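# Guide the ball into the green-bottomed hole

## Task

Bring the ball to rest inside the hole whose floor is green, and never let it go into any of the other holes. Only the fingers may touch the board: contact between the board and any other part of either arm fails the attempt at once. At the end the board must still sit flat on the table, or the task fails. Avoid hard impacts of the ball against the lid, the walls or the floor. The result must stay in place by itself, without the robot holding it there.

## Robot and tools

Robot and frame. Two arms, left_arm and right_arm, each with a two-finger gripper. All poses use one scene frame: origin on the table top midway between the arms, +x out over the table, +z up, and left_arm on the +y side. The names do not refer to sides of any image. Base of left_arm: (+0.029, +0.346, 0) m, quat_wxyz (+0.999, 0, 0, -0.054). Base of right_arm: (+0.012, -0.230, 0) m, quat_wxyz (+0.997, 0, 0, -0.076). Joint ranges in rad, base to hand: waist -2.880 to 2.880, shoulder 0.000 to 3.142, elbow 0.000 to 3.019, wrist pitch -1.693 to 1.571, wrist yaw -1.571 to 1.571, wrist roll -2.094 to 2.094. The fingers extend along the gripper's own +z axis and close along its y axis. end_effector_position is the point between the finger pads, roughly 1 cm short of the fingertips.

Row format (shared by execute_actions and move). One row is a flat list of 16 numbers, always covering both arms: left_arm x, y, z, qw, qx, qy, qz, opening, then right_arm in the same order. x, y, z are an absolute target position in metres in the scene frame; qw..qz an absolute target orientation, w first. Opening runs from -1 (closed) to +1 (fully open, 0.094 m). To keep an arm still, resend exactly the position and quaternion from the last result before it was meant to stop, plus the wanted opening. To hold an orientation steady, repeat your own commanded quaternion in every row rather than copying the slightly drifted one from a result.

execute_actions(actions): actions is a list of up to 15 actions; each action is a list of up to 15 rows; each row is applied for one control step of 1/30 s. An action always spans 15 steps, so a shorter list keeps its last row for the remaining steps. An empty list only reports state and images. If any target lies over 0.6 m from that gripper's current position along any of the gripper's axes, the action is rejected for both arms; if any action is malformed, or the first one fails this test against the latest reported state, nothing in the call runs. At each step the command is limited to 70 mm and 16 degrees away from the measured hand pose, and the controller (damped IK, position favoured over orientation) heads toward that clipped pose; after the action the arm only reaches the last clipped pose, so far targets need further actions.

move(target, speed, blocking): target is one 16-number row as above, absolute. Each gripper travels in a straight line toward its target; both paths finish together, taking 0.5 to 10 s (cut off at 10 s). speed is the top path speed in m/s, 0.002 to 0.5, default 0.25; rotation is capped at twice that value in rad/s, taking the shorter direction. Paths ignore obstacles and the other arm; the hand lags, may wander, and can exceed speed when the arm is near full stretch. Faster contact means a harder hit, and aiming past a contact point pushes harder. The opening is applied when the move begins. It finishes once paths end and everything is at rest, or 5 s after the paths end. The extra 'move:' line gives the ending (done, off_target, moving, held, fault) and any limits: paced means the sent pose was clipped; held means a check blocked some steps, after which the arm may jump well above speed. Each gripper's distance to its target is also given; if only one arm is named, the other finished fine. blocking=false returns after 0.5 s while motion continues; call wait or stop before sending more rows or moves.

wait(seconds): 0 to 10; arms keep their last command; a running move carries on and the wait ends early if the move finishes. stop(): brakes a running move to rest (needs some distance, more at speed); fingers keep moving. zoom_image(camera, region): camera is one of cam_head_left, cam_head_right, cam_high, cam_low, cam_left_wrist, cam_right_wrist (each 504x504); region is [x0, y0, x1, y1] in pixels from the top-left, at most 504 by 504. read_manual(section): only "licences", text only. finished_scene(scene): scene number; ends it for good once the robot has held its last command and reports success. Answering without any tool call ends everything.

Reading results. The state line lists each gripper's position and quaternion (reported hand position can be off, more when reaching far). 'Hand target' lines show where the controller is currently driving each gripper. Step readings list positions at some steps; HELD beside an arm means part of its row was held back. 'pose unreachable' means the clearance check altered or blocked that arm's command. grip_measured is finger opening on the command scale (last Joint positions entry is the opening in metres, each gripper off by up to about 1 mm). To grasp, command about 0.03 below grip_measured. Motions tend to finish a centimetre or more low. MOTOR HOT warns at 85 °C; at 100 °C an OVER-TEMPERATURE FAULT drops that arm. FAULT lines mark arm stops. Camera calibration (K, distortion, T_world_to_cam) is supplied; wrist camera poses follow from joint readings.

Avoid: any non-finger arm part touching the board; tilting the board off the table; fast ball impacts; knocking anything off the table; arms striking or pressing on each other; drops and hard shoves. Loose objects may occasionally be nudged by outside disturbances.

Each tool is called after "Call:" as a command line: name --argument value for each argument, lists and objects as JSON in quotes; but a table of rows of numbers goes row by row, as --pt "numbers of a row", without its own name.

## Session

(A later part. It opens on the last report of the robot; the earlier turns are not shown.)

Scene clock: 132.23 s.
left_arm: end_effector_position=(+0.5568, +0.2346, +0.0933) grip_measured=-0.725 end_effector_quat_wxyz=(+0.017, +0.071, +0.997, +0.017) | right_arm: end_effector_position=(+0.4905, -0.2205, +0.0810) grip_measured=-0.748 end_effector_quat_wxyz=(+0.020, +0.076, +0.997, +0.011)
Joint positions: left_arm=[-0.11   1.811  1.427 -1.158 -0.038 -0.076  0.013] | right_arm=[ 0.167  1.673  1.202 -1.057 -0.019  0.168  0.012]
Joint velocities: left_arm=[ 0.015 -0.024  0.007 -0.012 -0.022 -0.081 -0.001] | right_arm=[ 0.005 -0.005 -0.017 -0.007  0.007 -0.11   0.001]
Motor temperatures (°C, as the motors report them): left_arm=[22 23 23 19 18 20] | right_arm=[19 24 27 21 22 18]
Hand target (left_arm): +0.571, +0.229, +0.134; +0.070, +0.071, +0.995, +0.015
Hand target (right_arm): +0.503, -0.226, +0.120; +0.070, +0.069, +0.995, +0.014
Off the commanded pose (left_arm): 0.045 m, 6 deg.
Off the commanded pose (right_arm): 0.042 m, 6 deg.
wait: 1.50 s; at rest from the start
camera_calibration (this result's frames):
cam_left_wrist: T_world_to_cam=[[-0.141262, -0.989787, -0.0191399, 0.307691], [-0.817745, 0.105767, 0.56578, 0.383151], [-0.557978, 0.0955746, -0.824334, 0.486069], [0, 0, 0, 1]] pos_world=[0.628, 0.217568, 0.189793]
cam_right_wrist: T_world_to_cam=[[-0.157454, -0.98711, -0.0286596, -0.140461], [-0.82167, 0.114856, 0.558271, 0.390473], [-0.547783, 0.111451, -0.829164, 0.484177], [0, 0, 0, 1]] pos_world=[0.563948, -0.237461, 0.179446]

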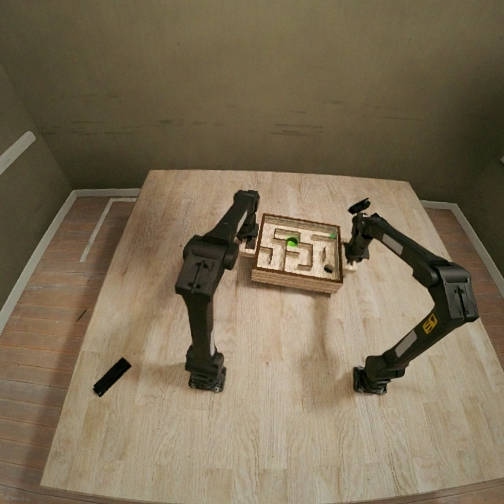

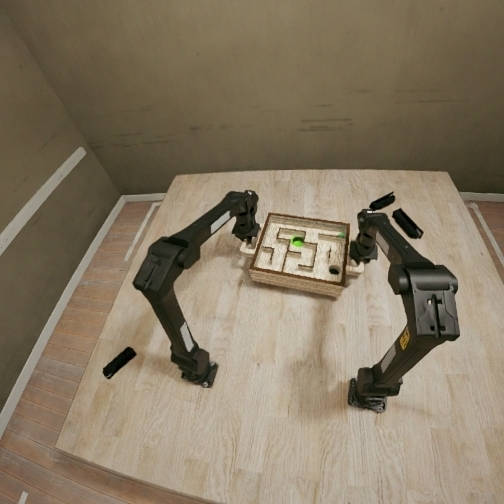

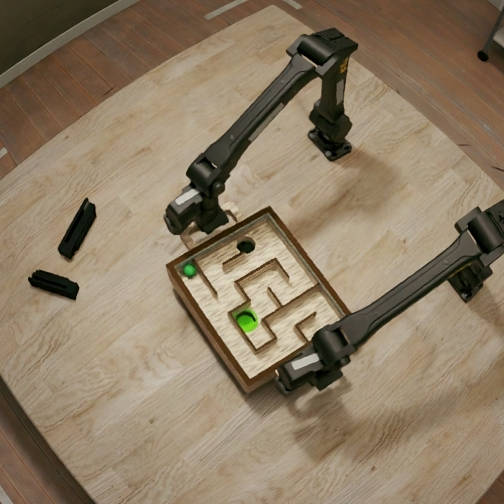

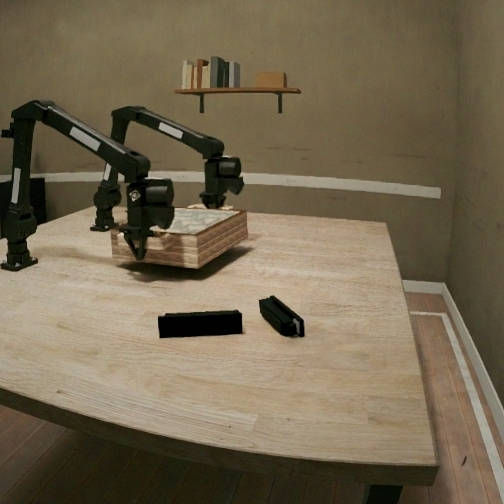

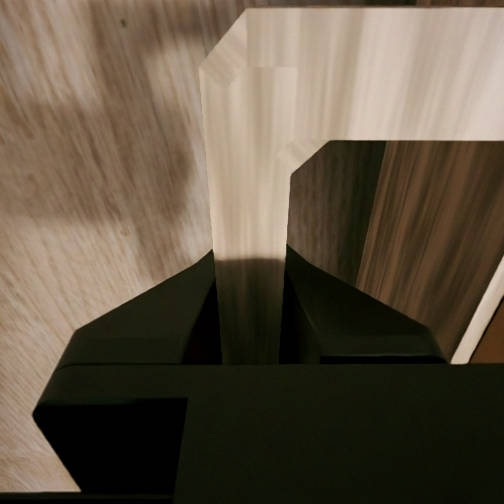

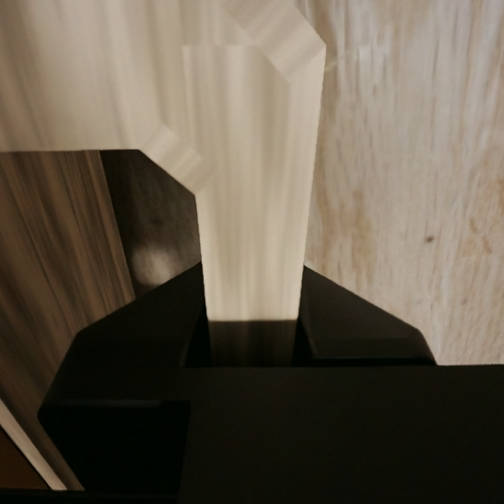

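Call:
move --target '[0.572,0.229,0.12,0.08,0.07,0.995,-0.015,-0.85, 0.505,-0.226,0.135,0.08,0.07,0.995,-0.015,-0.85]' --speed 0.03

Call:
wait --seconds 1.5

Scene clock: 146.87 s.
left_arm: end_effector_position=(+0.5538, +0.2267, +0.0794) grip_measured=-0.725 end_effector_quat_wxyz=(+0.026, +0.074, +0.997, -0.009) | right_arm: end_effector_position=(+0.4832, -0.2288, +0.0872) grip_measured=-0.748 end_effector_quat_wxyz=(+0.027, +0.080, +0.996, -0.016)
Joint positions: left_arm=[-0.11   1.808  1.382 -1.091  0.01  -0.071  0.013] | right_arm=[ 0.17   1.644  1.181 -1.057  0.037  0.178  0.012]
Joint velocities: left_arm=[-0.005 -0.005  0.017  0.017 -0.066  0.007  0.   ] | right_arm=[ 0.005 -0.005 -0.002  0.002  0.022  0.022  0.   ]
Motor temperatures (°C, as the motors report them): left_arm=[22 23 23 19 18 20] | right_arm=[19 24 27 21 22 18]
Hand target (left_arm): +0.571, +0.229, +0.120; +0.080, +0.070, +0.994, -0.015
Hand target (right_arm): +0.502, -0.226, +0.135; +0.080, +0.070, +0.994, -0.015
Off the commanded pose (left_arm): 0.045 m, 6 deg.
Off the commanded pose (right_arm): 0.053 m, 6 deg.
move: off_target (left_arm, right_arm)
camera_calibration (this result's frames):
cam_left_wrist: T_world_to_cam=[[-0.148974, -0.988363, 0.0307575, 0.299203], [-0.824819, 0.141359, 0.547441, 0.386743], [-0.545418, 0.0561851, -0.836279, 0.476613], [0, 0, 0, 1]] pos_world=[0.62352, 0.214272, 0.17766]
cam_right_wrist: T_world_to_cam=[[-0.166764, -0.985694, 0.0244192, -0.149432], [-0.825787, 0.153157, 0.542788, 0.394127], [-0.538763, 0.0703522, -0.839515, 0.473401], [0, 0, 0, 1]] pos_world=[0.555596, -0.240962, 0.187149]

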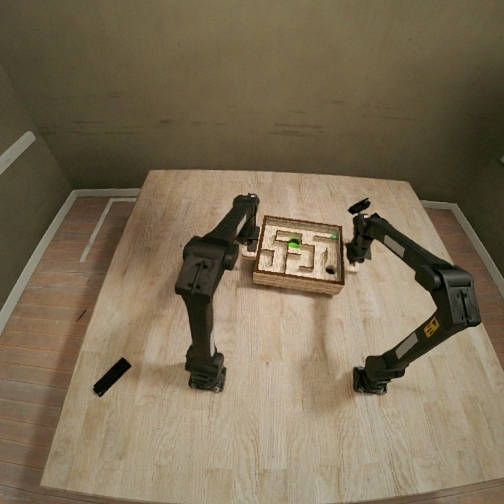

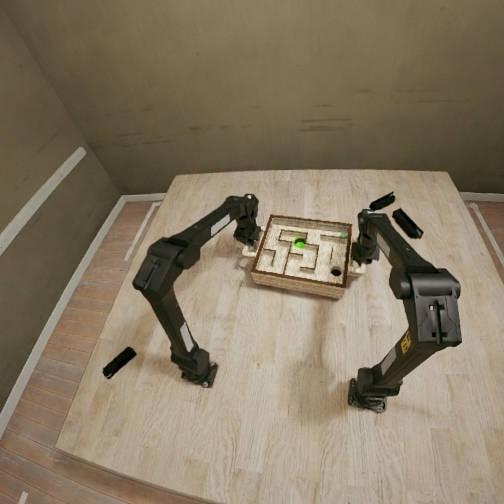

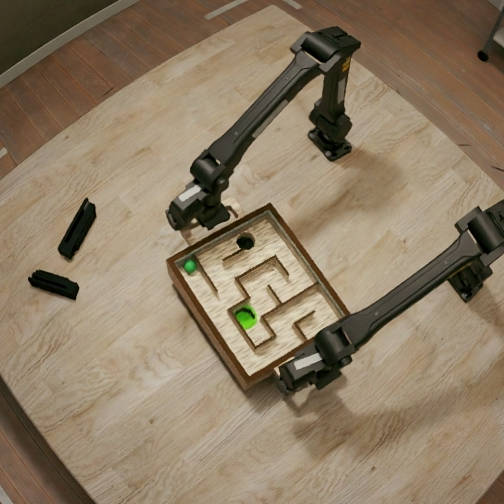

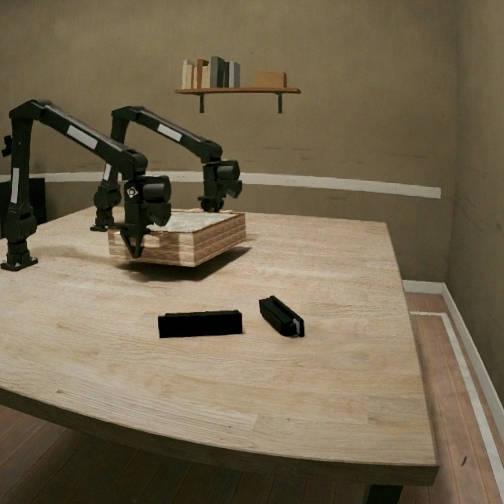

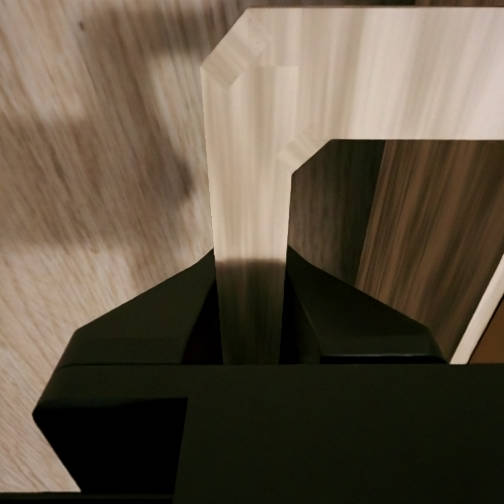

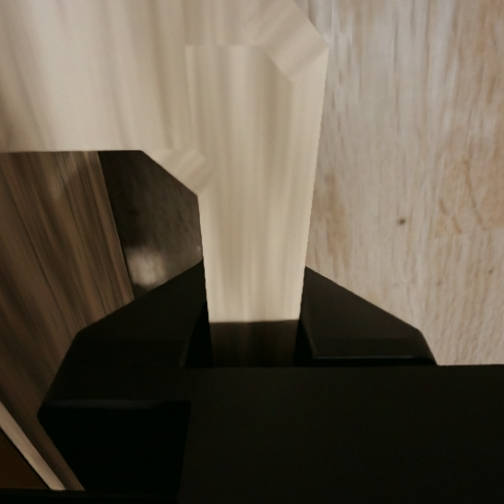

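Scene clock: 148.37 s.
left_arm: end_effector_position=(+0.5538, +0.2267, +0.0794) grip_measured=-0.725 end_effector_quat_wxyz=(+0.026, +0.074, +0.997, -0.009) | right_arm: end_effector_position=(+0.4832, -0.2288, +0.0872) grip_measured=-0.748 end_effector_quat_wxyz=(+0.027, +0.080, +0.996, -0.016)
Joint positions: left_arm=[-0.11   1.808  1.382 -1.091  0.01  -0.071  0.013] | right_arm=[ 0.17   1.644  1.181 -1.057  0.037  0.178  0.012]
Joint velocities: left_arm=[-0.005 -0.005 -0.007  0.002 -0.037  0.11   0.001] | right_arm=[ 0.005 -0.005 -0.012 -0.012  0.037 -0.037 -0.001]
Motor temperatures (°C, as the motors report them): left_arm=[22 23 23 19 18 20] | right_arm=[19 24 27 21 22 18]
Hand target (left_arm): +0.571, +0.229, +0.120; +0.080, +0.070, +0.994, -0.015
Hand target (right_arm): +0.502, -0.226, +0.135; +0.080, +0.070, +0.994, -0.015
Off the commanded pose (left_arm): 0.045 m, 6 deg.
Off the commanded pose (right_arm): 0.053 m, 6 deg.
wait: 1.50 s; at rest by 0.17 s
camera_calibration (this result's frames):
cam_left_wrist: T_world_to_cam=[[-0.148974, -0.988363, 0.0307575, 0.299203], [-0.824819, 0.141359, 0.547441, 0.386743], [-0.545418, 0.0561851, -0.836279, 0.476613], [0, 0, 0, 1]] pos_world=[0.62352, 0.214272, 0.17766]
cam_right_wrist: T_world_to_cam=[[-0.166764, -0.985694, 0.0244192, -0.149432], [-0.825787, 0.153157, 0.542788, 0.394127], [-0.538763, 0.0703522, -0.839515, 0.473401], [0, 0, 0, 1]] pos_world=[0.555596, -0.240962, 0.187149]

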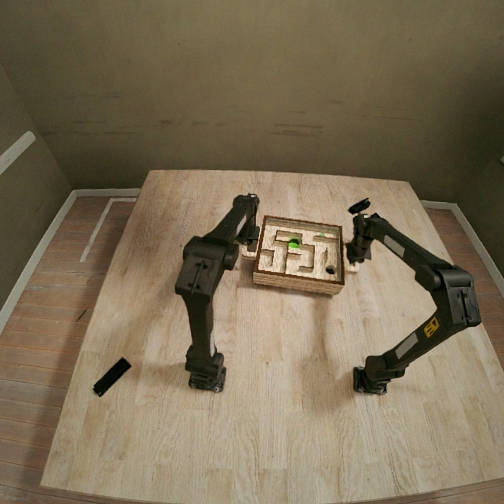

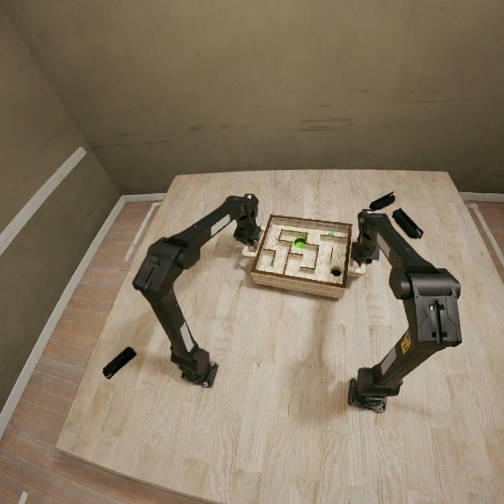

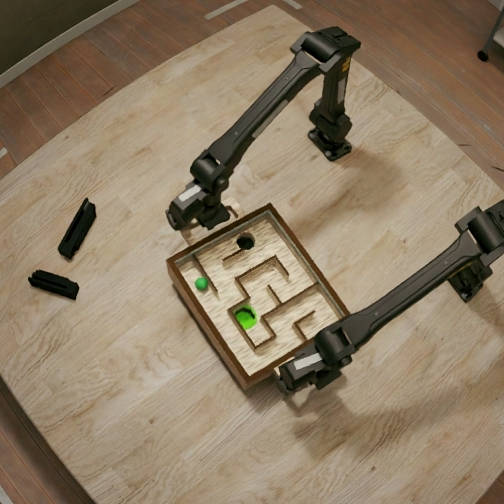

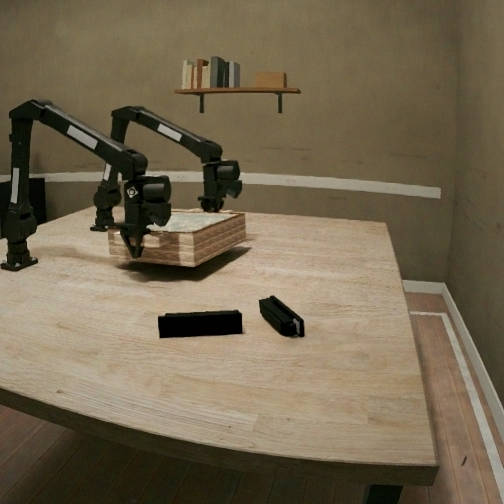

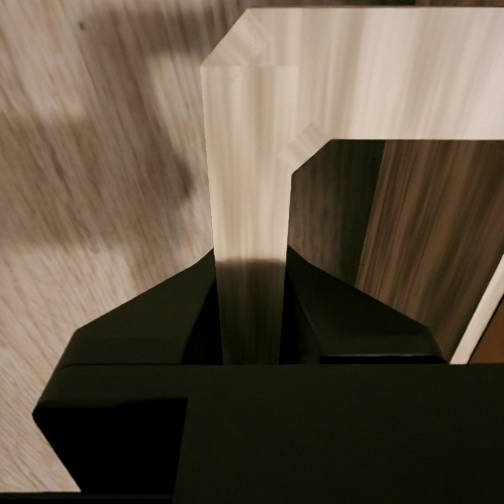

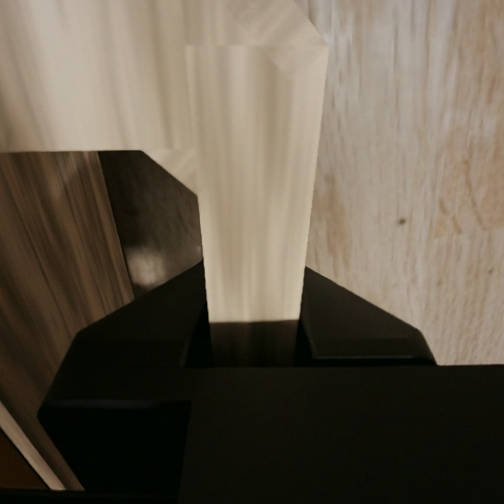

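Call:
wait --seconds 2.5

Call:
zoom_image --camera "cam_high" --region '[150, 190, 370, 410]'

Scene clock: 152.83 s.
left_arm: end_effector_position=(+0.5538, +0.2267, +0.0794) grip_measured=-0.725 end_effector_quat_wxyz=(+0.026, +0.074, +0.997, -0.009) | right_arm: end_effector_position=(+0.4832, -0.2288, +0.0872) grip_measured=-0.748 end_effector_quat_wxyz=(+0.027, +0.080, +0.996, -0.016)
Joint positions: left_arm=[-0.11   1.808  1.382 -1.091  0.01  -0.071  0.013] | right_arm=[ 0.17   1.644  1.181 -1.057  0.037  0.178  0.012]
Joint velocities: left_arm=[ 0.005  0.015 -0.007  0.012 -0.051 -0.022  0.   ] | right_arm=[-0.024  0.005 -0.002  0.002  0.037  0.037  0.   ]
Motor temperatures (°C, as the motors report them): left_arm=[22 23 23 19 18 20] | right_arm=[19 24 28 21 22 18]
Hand target (left_arm): +0.571, +0.229, +0.120; +0.080, +0.070, +0.994, -0.015
Hand target (right_arm): +0.502, -0.226, +0.135; +0.080, +0.070, +0.994, -0.015
Off the commanded pose (left_arm): 0.045 m, 6 deg.
Off the commanded pose (right_arm): 0.053 m, 6 deg.
wait: 2.50 s; at rest from the start
camera_calibration (this result's frames):
cam_left_wrist: T_world_to_cam=[[-0.148974, -0.988363, 0.0307575, 0.299203], [-0.824819, 0.141359, 0.547441, 0.386743], [-0.545418, 0.0561851, -0.836279, 0.476613], [0, 0, 0, 1]] pos_world=[0.62352, 0.214272, 0.17766]
cam_right_wrist: T_world_to_cam=[[-0.166764, -0.985694, 0.0244192, -0.149432], [-0.825787, 0.153157, 0.542788, 0.394127], [-0.538763, 0.0703522, -0.839515, 0.473401], [0, 0, 0, 1]] pos_world=[0.555596, -0.240962, 0.187149]

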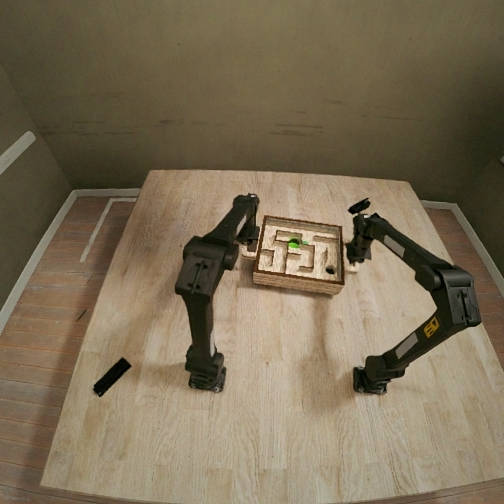

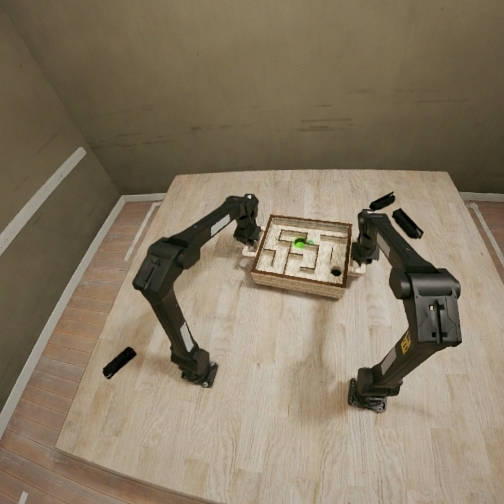

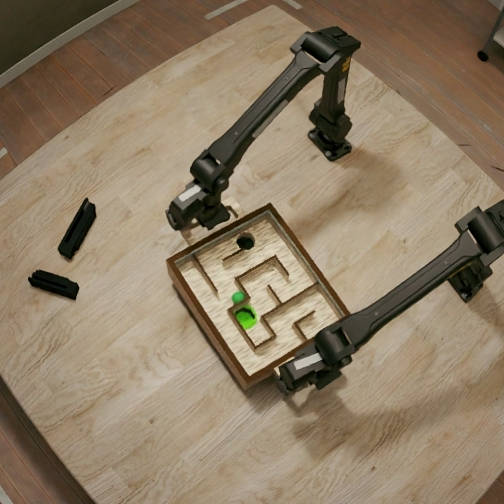

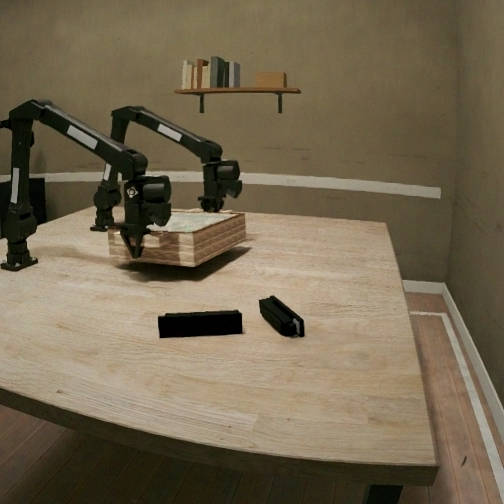

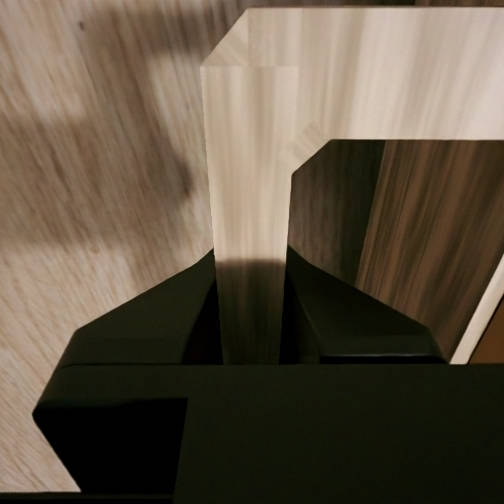

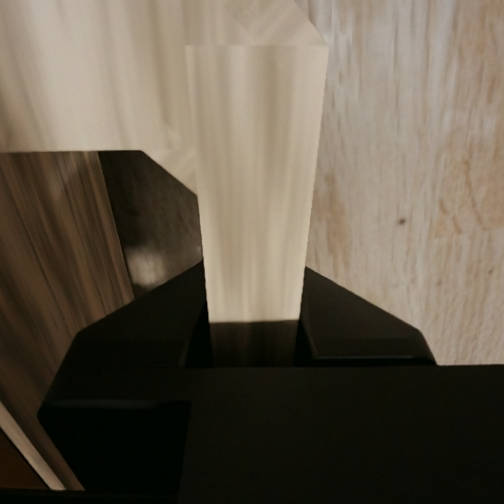

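Region (150, 190, 370, 410) of cam_high's 504x504 image, scaled by 2.291, with more detail than that image has.

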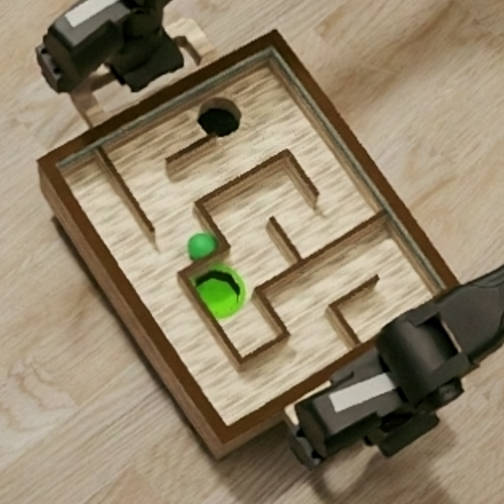

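Call:
execute_actions --actions '[[[0.572,0.229,0.127,0.08,0.07,0.995,0,-0.85,0.505,-0.226,0.128,0.08,0.07,0.995,0,-0.85],[0.572,0.229,0.127,0.08,0.07,0.995,0,-0.85,0.505,-0.226,0.128,0.08,0.07,0.995,0,-0.85],[0.572,0.229,0.127,0.08,0.07,0.995,0,-0.85,0.505,-0.226,0.128,0.08,0.07,0.995,0,-0.85],[0.572,0.229,0.127,0.08,0.07,0.995,0,-0.85,0.505,-0.226,0.128,0.08,0.07,0.995,0,-0.85],[0.572,0.229,0.136,0.08,0.07,0.995,0.015,-0.85,0.505,-0.226,0.12,0.08,0.07,0.995,0.015,-0.85]],[[0.572,0.229,0.136,0.08,0.07,0.995,0.015,-0.85,0.505,-0.226,0.12,0.08,0.07,0.995,0.015,-0.85]],[[0.572,0.229,0.127,0.08,0.07,0.995,0,-0.85,0.505,-0.226,0.128,0.08,0.07,0.995,0,-0.85],[0.572,0.229,0.127,0.08,0.07,0.995,0,-0.85,0.505,-0.226,0.128,0.08,0.07,0.995,0,-0.85],[0.572,0.229,0.127,0.08,0.07,0.995,0,-0.85,0.505,-0.226,0.128,0.08,0.07,0.995,0,-0.85],[0.572,0.229,0.127,0.08,0.07,0.995,0,-0.85,0.505,-0.226,0.128,0.08,0.07,0.995,0,-0.85],[0.572,0.229,0.118,0.08,0.07,0.995,-0.015,-0.85,0.505,-0.226,0.137,0.08,0.07,0.995,-0.015,-0.85]],[[0.572,0.229,0.118,0.08,0.07,0.995,-0.015,-0.85,0.505,-0.226,0.137,0.08,0.07,0.995,-0.015,-0.85]],[[0.572,0.229,0.118,0.08,0.07,0.995,-0.015,-0.85,0.505,-0.226,0.137,0.08,0.07,0.995,-0.015,-0.85]]]'

Call:
wait --seconds 2

Scene clock: 170.40 s.
left_arm: end_effector_position=(+0.5534, +0.2271, +0.0889) grip_measured=-0.725 end_effector_quat_wxyz=(+0.036, +0.073, +0.997, -0.008) | right_arm: end_effector_position=(+0.4848, -0.2286, +0.0902) grip_measured=-0.748 end_effector_quat_wxyz=(+0.033, +0.079, +0.996, -0.015)
Joint positions: left_arm=[-0.111  1.786  1.377 -1.089  0.005 -0.074  0.013] | right_arm=[ 0.17   1.637  1.18  -1.051  0.036  0.175  0.012]
Joint velocities: left_arm=[-0.005 -0.005 -0.002  0.012 -0.081 -0.066  0.001] | right_arm=[-0.024 -0.015 -0.002 -0.002 -0.022  0.051 -0.   ]
Motor temperatures (°C, as the motors report them): left_arm=[22 23 23 19 18 20] | right_arm=[19 24 29 21 22 18]
Hand target (left_arm): +0.571, +0.229, +0.118; +0.080, +0.070, +0.994, -0.015
Hand target (right_arm): +0.502, -0.226, +0.137; +0.080, +0.070, +0.994, -0.015
Off the commanded pose (left_arm): 0.035 m, 5 deg.
Off the commanded pose (right_arm): 0.051 m, 5 deg.
Step readings (end_effector_position; steps 1 to 15: 1st action; 16 to 30: 2nd action; 31 to 45: 3rd action; 46 to 60: 4th action; 61 to 75: 5th action):
0: left_arm (+0.5538, +0.2267, +0.0794) | right_arm (+0.4832, -0.2288, +0.0872)
1: left_arm (+0.5540, +0.2277, +0.0794) | right_arm (+0.4833, -0.2274, +0.0872)
2: left_arm (+0.5543, +0.2289, +0.0794) | right_arm (+0.4835, -0.2261, +0.0871)
4: left_arm (+0.5545, +0.2296, +0.0802) | right_arm (+0.4840, -0.2253, +0.0871)
8: left_arm (+0.5539, +0.2327, +0.0847) | right_arm (+0.4870, -0.2224, +0.0872)
15: left_arm (+0.5536, +0.2337, +0.0905) | right_arm (+0.4885, -0.2217, +0.0873)
16: left_arm (+0.5536, +0.2337, +0.0905) | right_arm (+0.4885, -0.2217, +0.0873)
17: left_arm (+0.5536, +0.2337, +0.0905) | right_arm (+0.4885, -0.2217, +0.0873)
19: left_arm (+0.5536, +0.2337, +0.0905) | right_arm (+0.4885, -0.2217, +0.0873)
23: left_arm (+0.5536, +0.2337, +0.0905) | right_arm (+0.4885, -0.2217, +0.0873)
30: left_arm (+0.5536, +0.2337, +0.0905) | right_arm (+0.4885, -0.2217, +0.0873)
31: left_arm (+0.5533, +0.2324, +0.0905) | right_arm (+0.4885, -0.2231, +0.0873)
32: left_arm (+0.5531, +0.2314, +0.0905) | right_arm (+0.4885, -0.2243, +0.0873)
34: left_arm (+0.5530, +0.2308, +0.0904) | right_arm (+0.4885, -0.2251, +0.0873)
38: left_arm (+0.5539, +0.2273, +0.0897) | right_arm (+0.4856, -0.2282, +0.0884)
45: left_arm (+0.5534, +0.2271, +0.0889) | right_arm (+0.4848, -0.2286, +0.0902)
46: left_arm (+0.5534, +0.2271, +0.0889) | right_arm (+0.4848, -0.2286, +0.0902)
47: left_arm (+0.5534, +0.2271, +0.0889) | right_arm (+0.4848, -0.2286, +0.0902)
49: left_arm (+0.5534, +0.2271, +0.0889) | right_arm (+0.4848, -0.2286, +0.0902)
53: left_arm (+0.5534, +0.2271, +0.0889) | right_arm (+0.4848, -0.2286, +0.0902)
60: left_arm (+0.5534, +0.2271, +0.0889) | right_arm (+0.4848, -0.2286, +0.0902)
61: left_arm (+0.5534, +0.2271, +0.0889) | right_arm (+0.4848, -0.2286, +0.0902)
62: left_arm (+0.5534, +0.2271, +0.0889) | right_arm (+0.4848, -0.2286, +0.0902)
64: left_arm (+0.5534, +0.2271, +0.0889) | right_arm (+0.4848, -0.2286, +0.0902)
68: left_arm (+0.5534, +0.2271, +0.0889) | right_arm (+0.4848, -0.2286, +0.0902)
75: end_effector_position above
camera_calibration (this result's frames):
cam_left_wrist: T_world_to_cam=[[-0.146566, -0.988832, 0.0270044, 0.29835], [-0.835663, 0.138378, 0.531525, 0.389239], [-0.529326, 0.0553368, -0.846612, 0.476589], [0, 0, 0, 1]] pos_world=[0.621271, 0.214782, 0.188538]
cam_right_wrist: T_world_to_cam=[[-0.163973, -0.986236, 0.0212519, -0.15022], [-0.832754, 0.149939, 0.532953, 0.397242], [-0.528804, 0.0696924, -0.845878, 0.472346], [0, 0, 0, 1]] pos_world=[0.555951, -0.240634, 0.191028]

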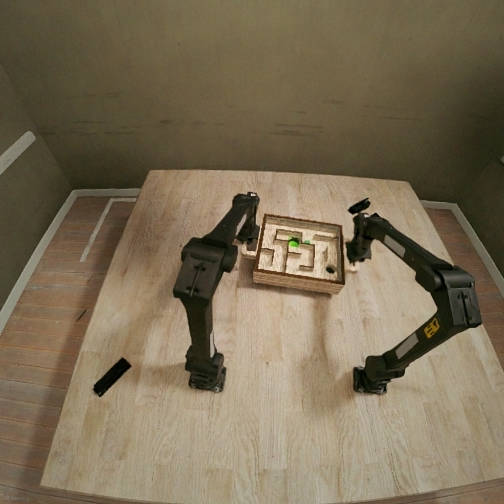

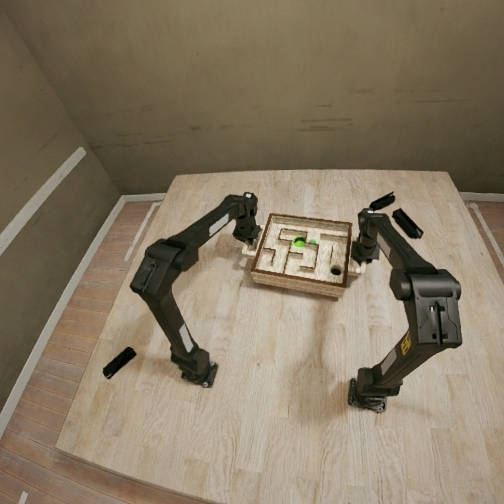

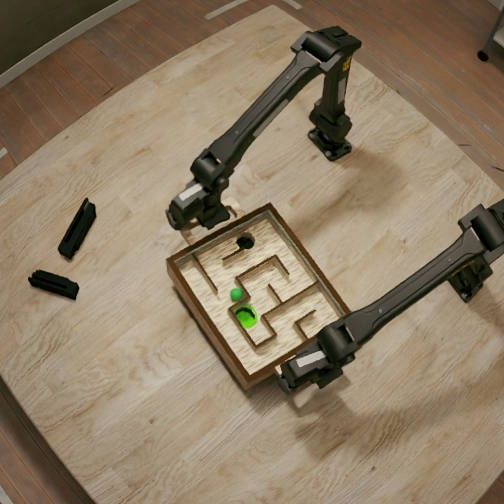

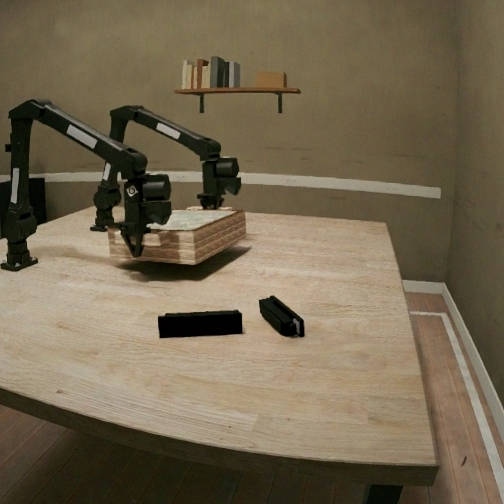

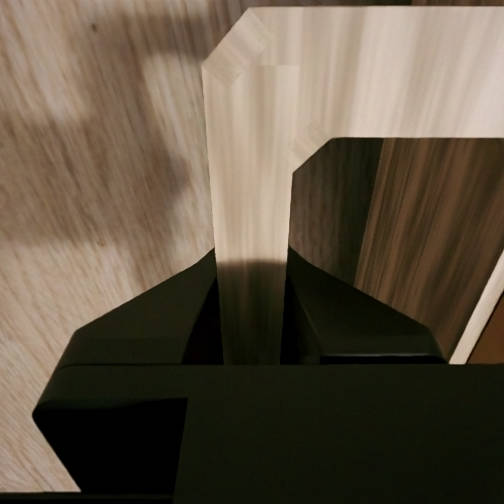

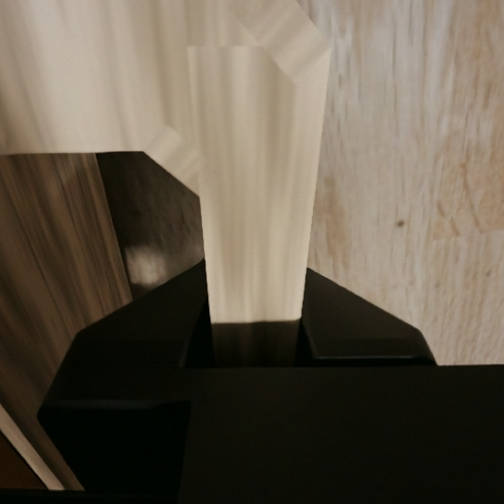

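Scene clock: 172.40 s.
left_arm: end_effector_position=(+0.5534, +0.2271, +0.0889) grip_measured=-0.725 end_effector_quat_wxyz=(+0.036, +0.073, +0.997, -0.008) | right_arm: end_effector_position=(+0.4848, -0.2286, +0.0902) grip_measured=-0.748 end_effector_quat_wxyz=(+0.033, +0.079, +0.996, -0.015)
Joint positions: left_arm=[-0.111  1.786  1.377 -1.089  0.005 -0.074  0.013] | right_arm=[ 0.17   1.637  1.18  -1.051  0.036  0.175  0.012]
Joint velocities: left_arm=[-0.005 -0.005 -0.007 -0.007  0.037 -0.037 -0.   ] | right_arm=[ 0.005 -0.024 -0.012 -0.022 -0.022 -0.007 -0.   ]
Motor temperatures (°C, as the motors report them): left_arm=[22 23 23 19 18 20] | right_arm=[19 24 29 21 22 18]
Hand target (left_arm): +0.571, +0.229, +0.118; +0.080, +0.070, +0.994, -0.015
Hand target (right_arm): +0.502, -0.226, +0.137; +0.080, +0.070, +0.994, -0.015
Off the commanded pose (left_arm): 0.035 m, 5 deg.
Off the commanded pose (right_arm): 0.051 m, 5 deg.
wait: 2.00 s; at rest by 0.17 s
camera_calibration (this result's frames):
cam_left_wrist: T_world_to_cam=[[-0.146566, -0.988832, 0.0270044, 0.29835], [-0.835663, 0.138378, 0.531525, 0.389239], [-0.529326, 0.0553368, -0.846612, 0.476589], [0, 0, 0, 1]] pos_world=[0.621271, 0.214782, 0.188538]
cam_right_wrist: T_world_to_cam=[[-0.163973, -0.986236, 0.0212519, -0.15022], [-0.832754, 0.149939, 0.532953, 0.397242], [-0.528804, 0.0696924, -0.845878, 0.472346], [0, 0, 0, 1]] pos_world=[0.555951, -0.240634, 0.191028]

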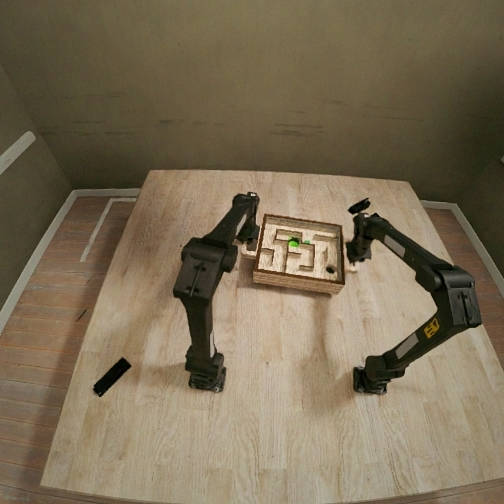

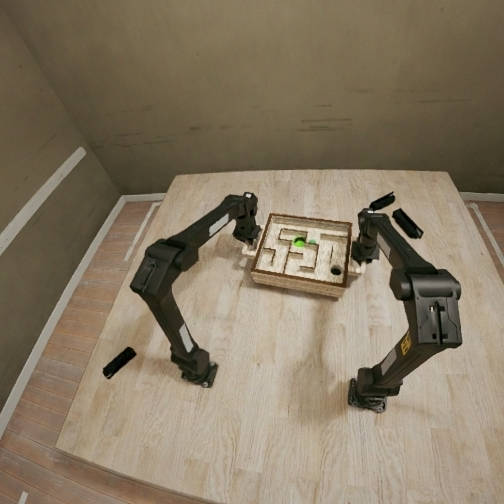

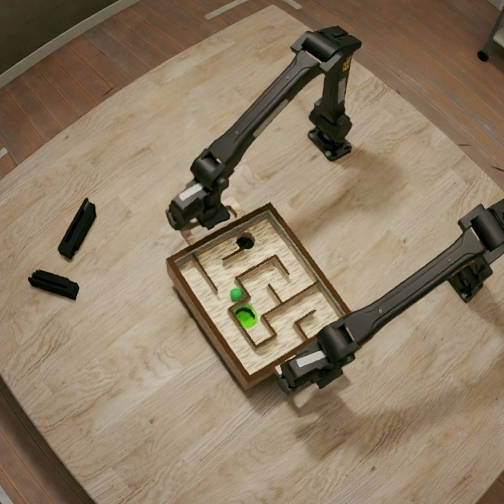

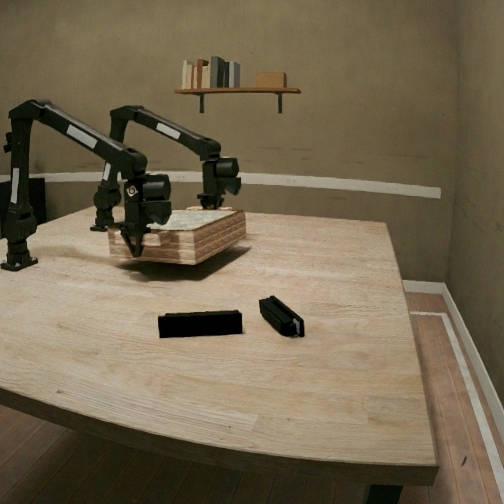

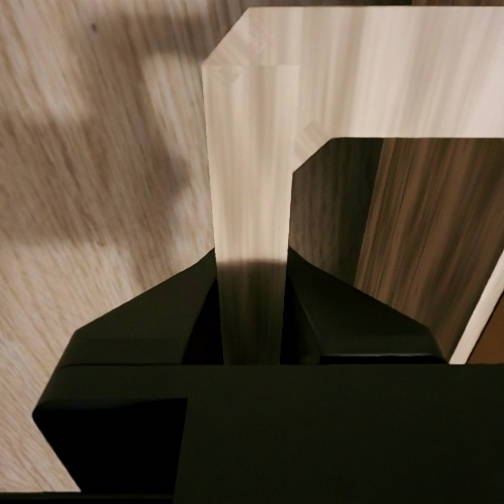

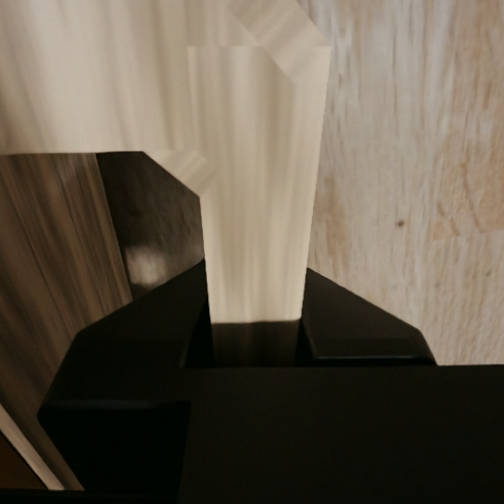

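Call:
execute_actions --actions '[[[0.572,0.229,0.142,0.08,0.07,0.995,0.015,-0.85,0.505,-0.226,0.115,0.08,0.07,0.995,0.015,-0.85]],[[0.572,0.229,0.142,0.08,0.07,0.995,0.015,-0.85,0.505,-0.226,0.115,0.08,0.07,0.995,0.015,-0.85]],[[0.572,0.229,0.105,0.08,0.07,0.995,-0.02,-0.85,0.505,-0.226,0.145,0.08,0.07,0.995,-0.02,-0.85]],[[0.572,0.229,0.105,0.08,0.07,0.995,-0.02,-0.85,0.505,-0.226,0.145,0.08,0.07,0.995,-0.02,-0.85]],[[0.572,0.229,0.105,0.08,0.07,0.995,-0.02,-0.85,0.505,-0.226,0.145,0.08,0.07,0.995,-0.02,-0.85]]]'

Scene clock: 181.93 s.
left_arm: end_effector_position=(+0.5497, +0.2257, +0.0811) grip_measured=-0.725 end_effector_quat_wxyz=(+0.036, +0.074, +0.996, -0.015) | right_arm: end_effector_position=(+0.4784, -0.2295, +0.0931) grip_measured=-0.748 end_effector_quat_wxyz=(+0.028, +0.080, +0.996, -0.022)
Joint positions: left_arm=[-0.111  1.785  1.353 -1.064  0.019 -0.071  0.013] | right_arm=[ 0.174  1.625  1.174 -1.068  0.05   0.181  0.012]
Joint velocities: left_arm=[-0.005 -0.005 -0.012  0.007 -0.037  0.022 -0.   ] | right_arm=[-0.005 -0.005 -0.012  0.007  0.051  0.007  0.   ]
Motor temperatures (°C, as the motors report them): left_arm=[22 23 24 19 18 20] | right_arm=[19 24 29 21 22 18]
Hand target (left_arm): +0.571, +0.229, +0.105; +0.080, +0.070, +0.994, -0.020
Hand target (right_arm): +0.501, -0.226, +0.145; +0.080, +0.069, +0.994, -0.020
Off the commanded pose (left_arm): 0.033 m, 5 deg.
Off the commanded pose (right_arm): 0.058 m, 6 deg.
Step readings (end_effector_position; steps 1 to 15: 1st action; 16 to 30: 2nd action; 31 to 45: 3rd action; 46 to 60: 4th action; 61 to 75: 5th action):
0: left_arm (+0.5534, +0.2271, +0.0889) | right_arm (+0.4848, -0.2286, +0.0902)
1: left_arm (+0.5531, +0.2298, +0.0889) | right_arm (+0.4856, -0.2258, +0.0902)
2: left_arm (+0.5520, +0.2324, +0.0889) | right_arm (+0.4870, -0.2231, +0.0900)
4: left_arm (+0.5508, +0.2338, +0.0900) | right_arm (+0.4875, -0.2217, +0.0891)
8: left_arm (+0.5498, +0.2339, +0.0913) | right_arm (+0.4863, -0.2217, +0.0880)
15: left_arm (+0.5498, +0.2339, +0.0913) | right_arm (+0.4863, -0.2216, +0.0880)
16: left_arm (+0.5498, +0.2339, +0.0913) | right_arm (+0.4863, -0.2216, +0.0880)
17: left_arm (+0.5498, +0.2339, +0.0913) | right_arm (+0.4863, -0.2216, +0.0880)
19: left_arm (+0.5498, +0.2339, +0.0913) | right_arm (+0.4863, -0.2216, +0.0880)
23: left_arm (+0.5498, +0.2339, +0.0913) | right_arm (+0.4863, -0.2216, +0.0880)
30: left_arm (+0.5498, +0.2339, +0.0913) | right_arm (+0.4863, -0.2216, +0.0880)
31: left_arm (+0.5504, +0.2309, +0.0906) | right_arm (+0.4849, -0.2246, +0.0879)
32: left_arm (+0.5522, +0.2277, +0.0897) | right_arm (+0.4827, -0.2278, +0.0881)
34: left_arm (+0.5521, +0.2258, +0.0855) | right_arm (+0.4809, -0.2296, +0.0905)
38: left_arm (+0.5495, +0.2258, +0.0811) | right_arm (+0.4785, -0.2294, +0.0931)
45: left_arm (+0.5497, +0.2257, +0.0811) | right_arm (+0.4784, -0.2295, +0.0931)
46: left_arm (+0.5497, +0.2257, +0.0811) | right_arm (+0.4784, -0.2295, +0.0931)
47: left_arm (+0.5497, +0.2257, +0.0811) | right_arm (+0.4784, -0.2295, +0.0931)
49: left_arm (+0.5497, +0.2257, +0.0811) | right_arm (+0.4784, -0.2295, +0.0931)
53: left_arm (+0.5497, +0.2257, +0.0811) | right_arm (+0.4784, -0.2295, +0.0931)
60: left_arm (+0.5497, +0.2257, +0.0811) | right_arm (+0.4784, -0.2295, +0.0931)
61: left_arm (+0.5497, +0.2257, +0.0811) | right_arm (+0.4784, -0.2295, +0.0931)
62: left_arm (+0.5497, +0.2257, +0.0811) | right_arm (+0.4784, -0.2295, +0.0931)
64: left_arm (+0.5497, +0.2257, +0.0811) | right_arm (+0.4784, -0.2295, +0.0931)
68: left_arm (+0.5497, +0.2257, +0.0811) | right_arm (+0.4784, -0.2295, +0.0931)
75: end_effector_position above
camera_calibration (this result's frames):
cam_left_wrist: T_world_to_cam=[[-0.150591, -0.987747, 0.040975, 0.297427], [-0.834882, 0.149263, 0.529804, 0.387712], [-0.529429, 0.0455744, -0.847129, 0.470305], [0, 0, 0, 1]] pos_world=[0.617477, 0.214477, 0.18081]
cam_right_wrist: T_world_to_cam=[[-0.167411, -0.985211, 0.0364944, -0.151728], [-0.826108, 0.160386, 0.540205, 0.389078], [-0.53807, 0.0602883, -0.840742, 0.473229], [0, 0, 0, 1]] pos_world=[0.550649, -0.240417, 0.193218]

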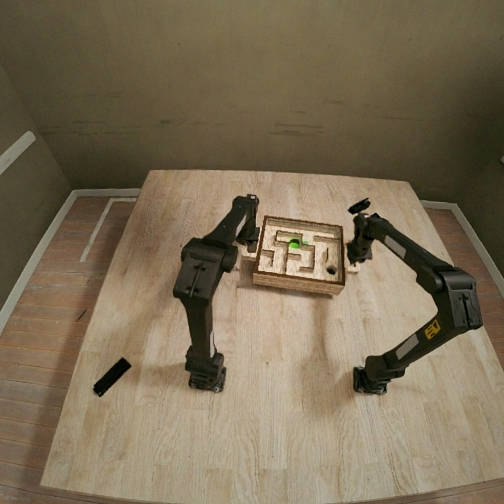

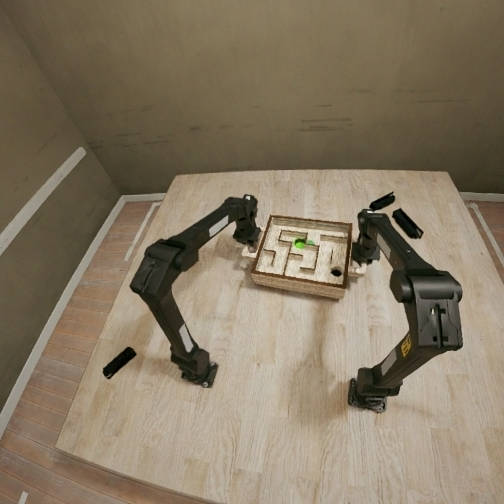

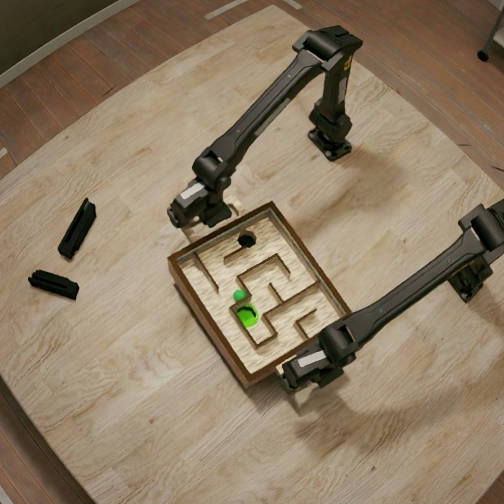

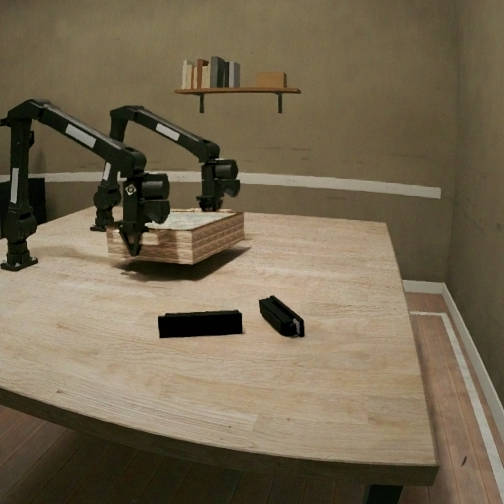

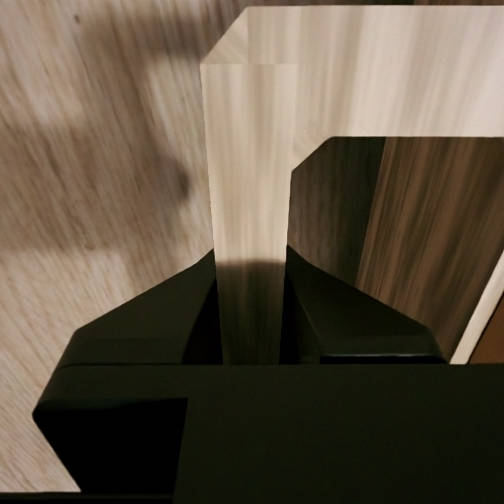

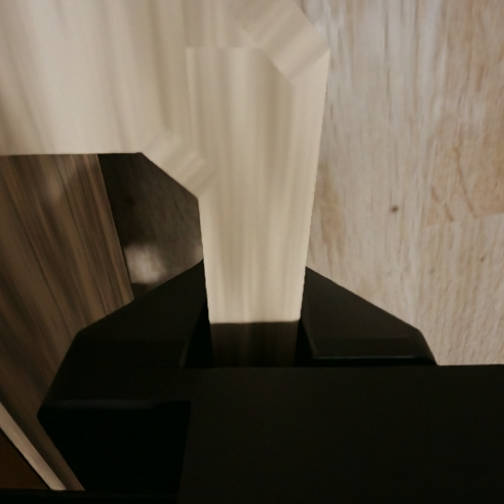

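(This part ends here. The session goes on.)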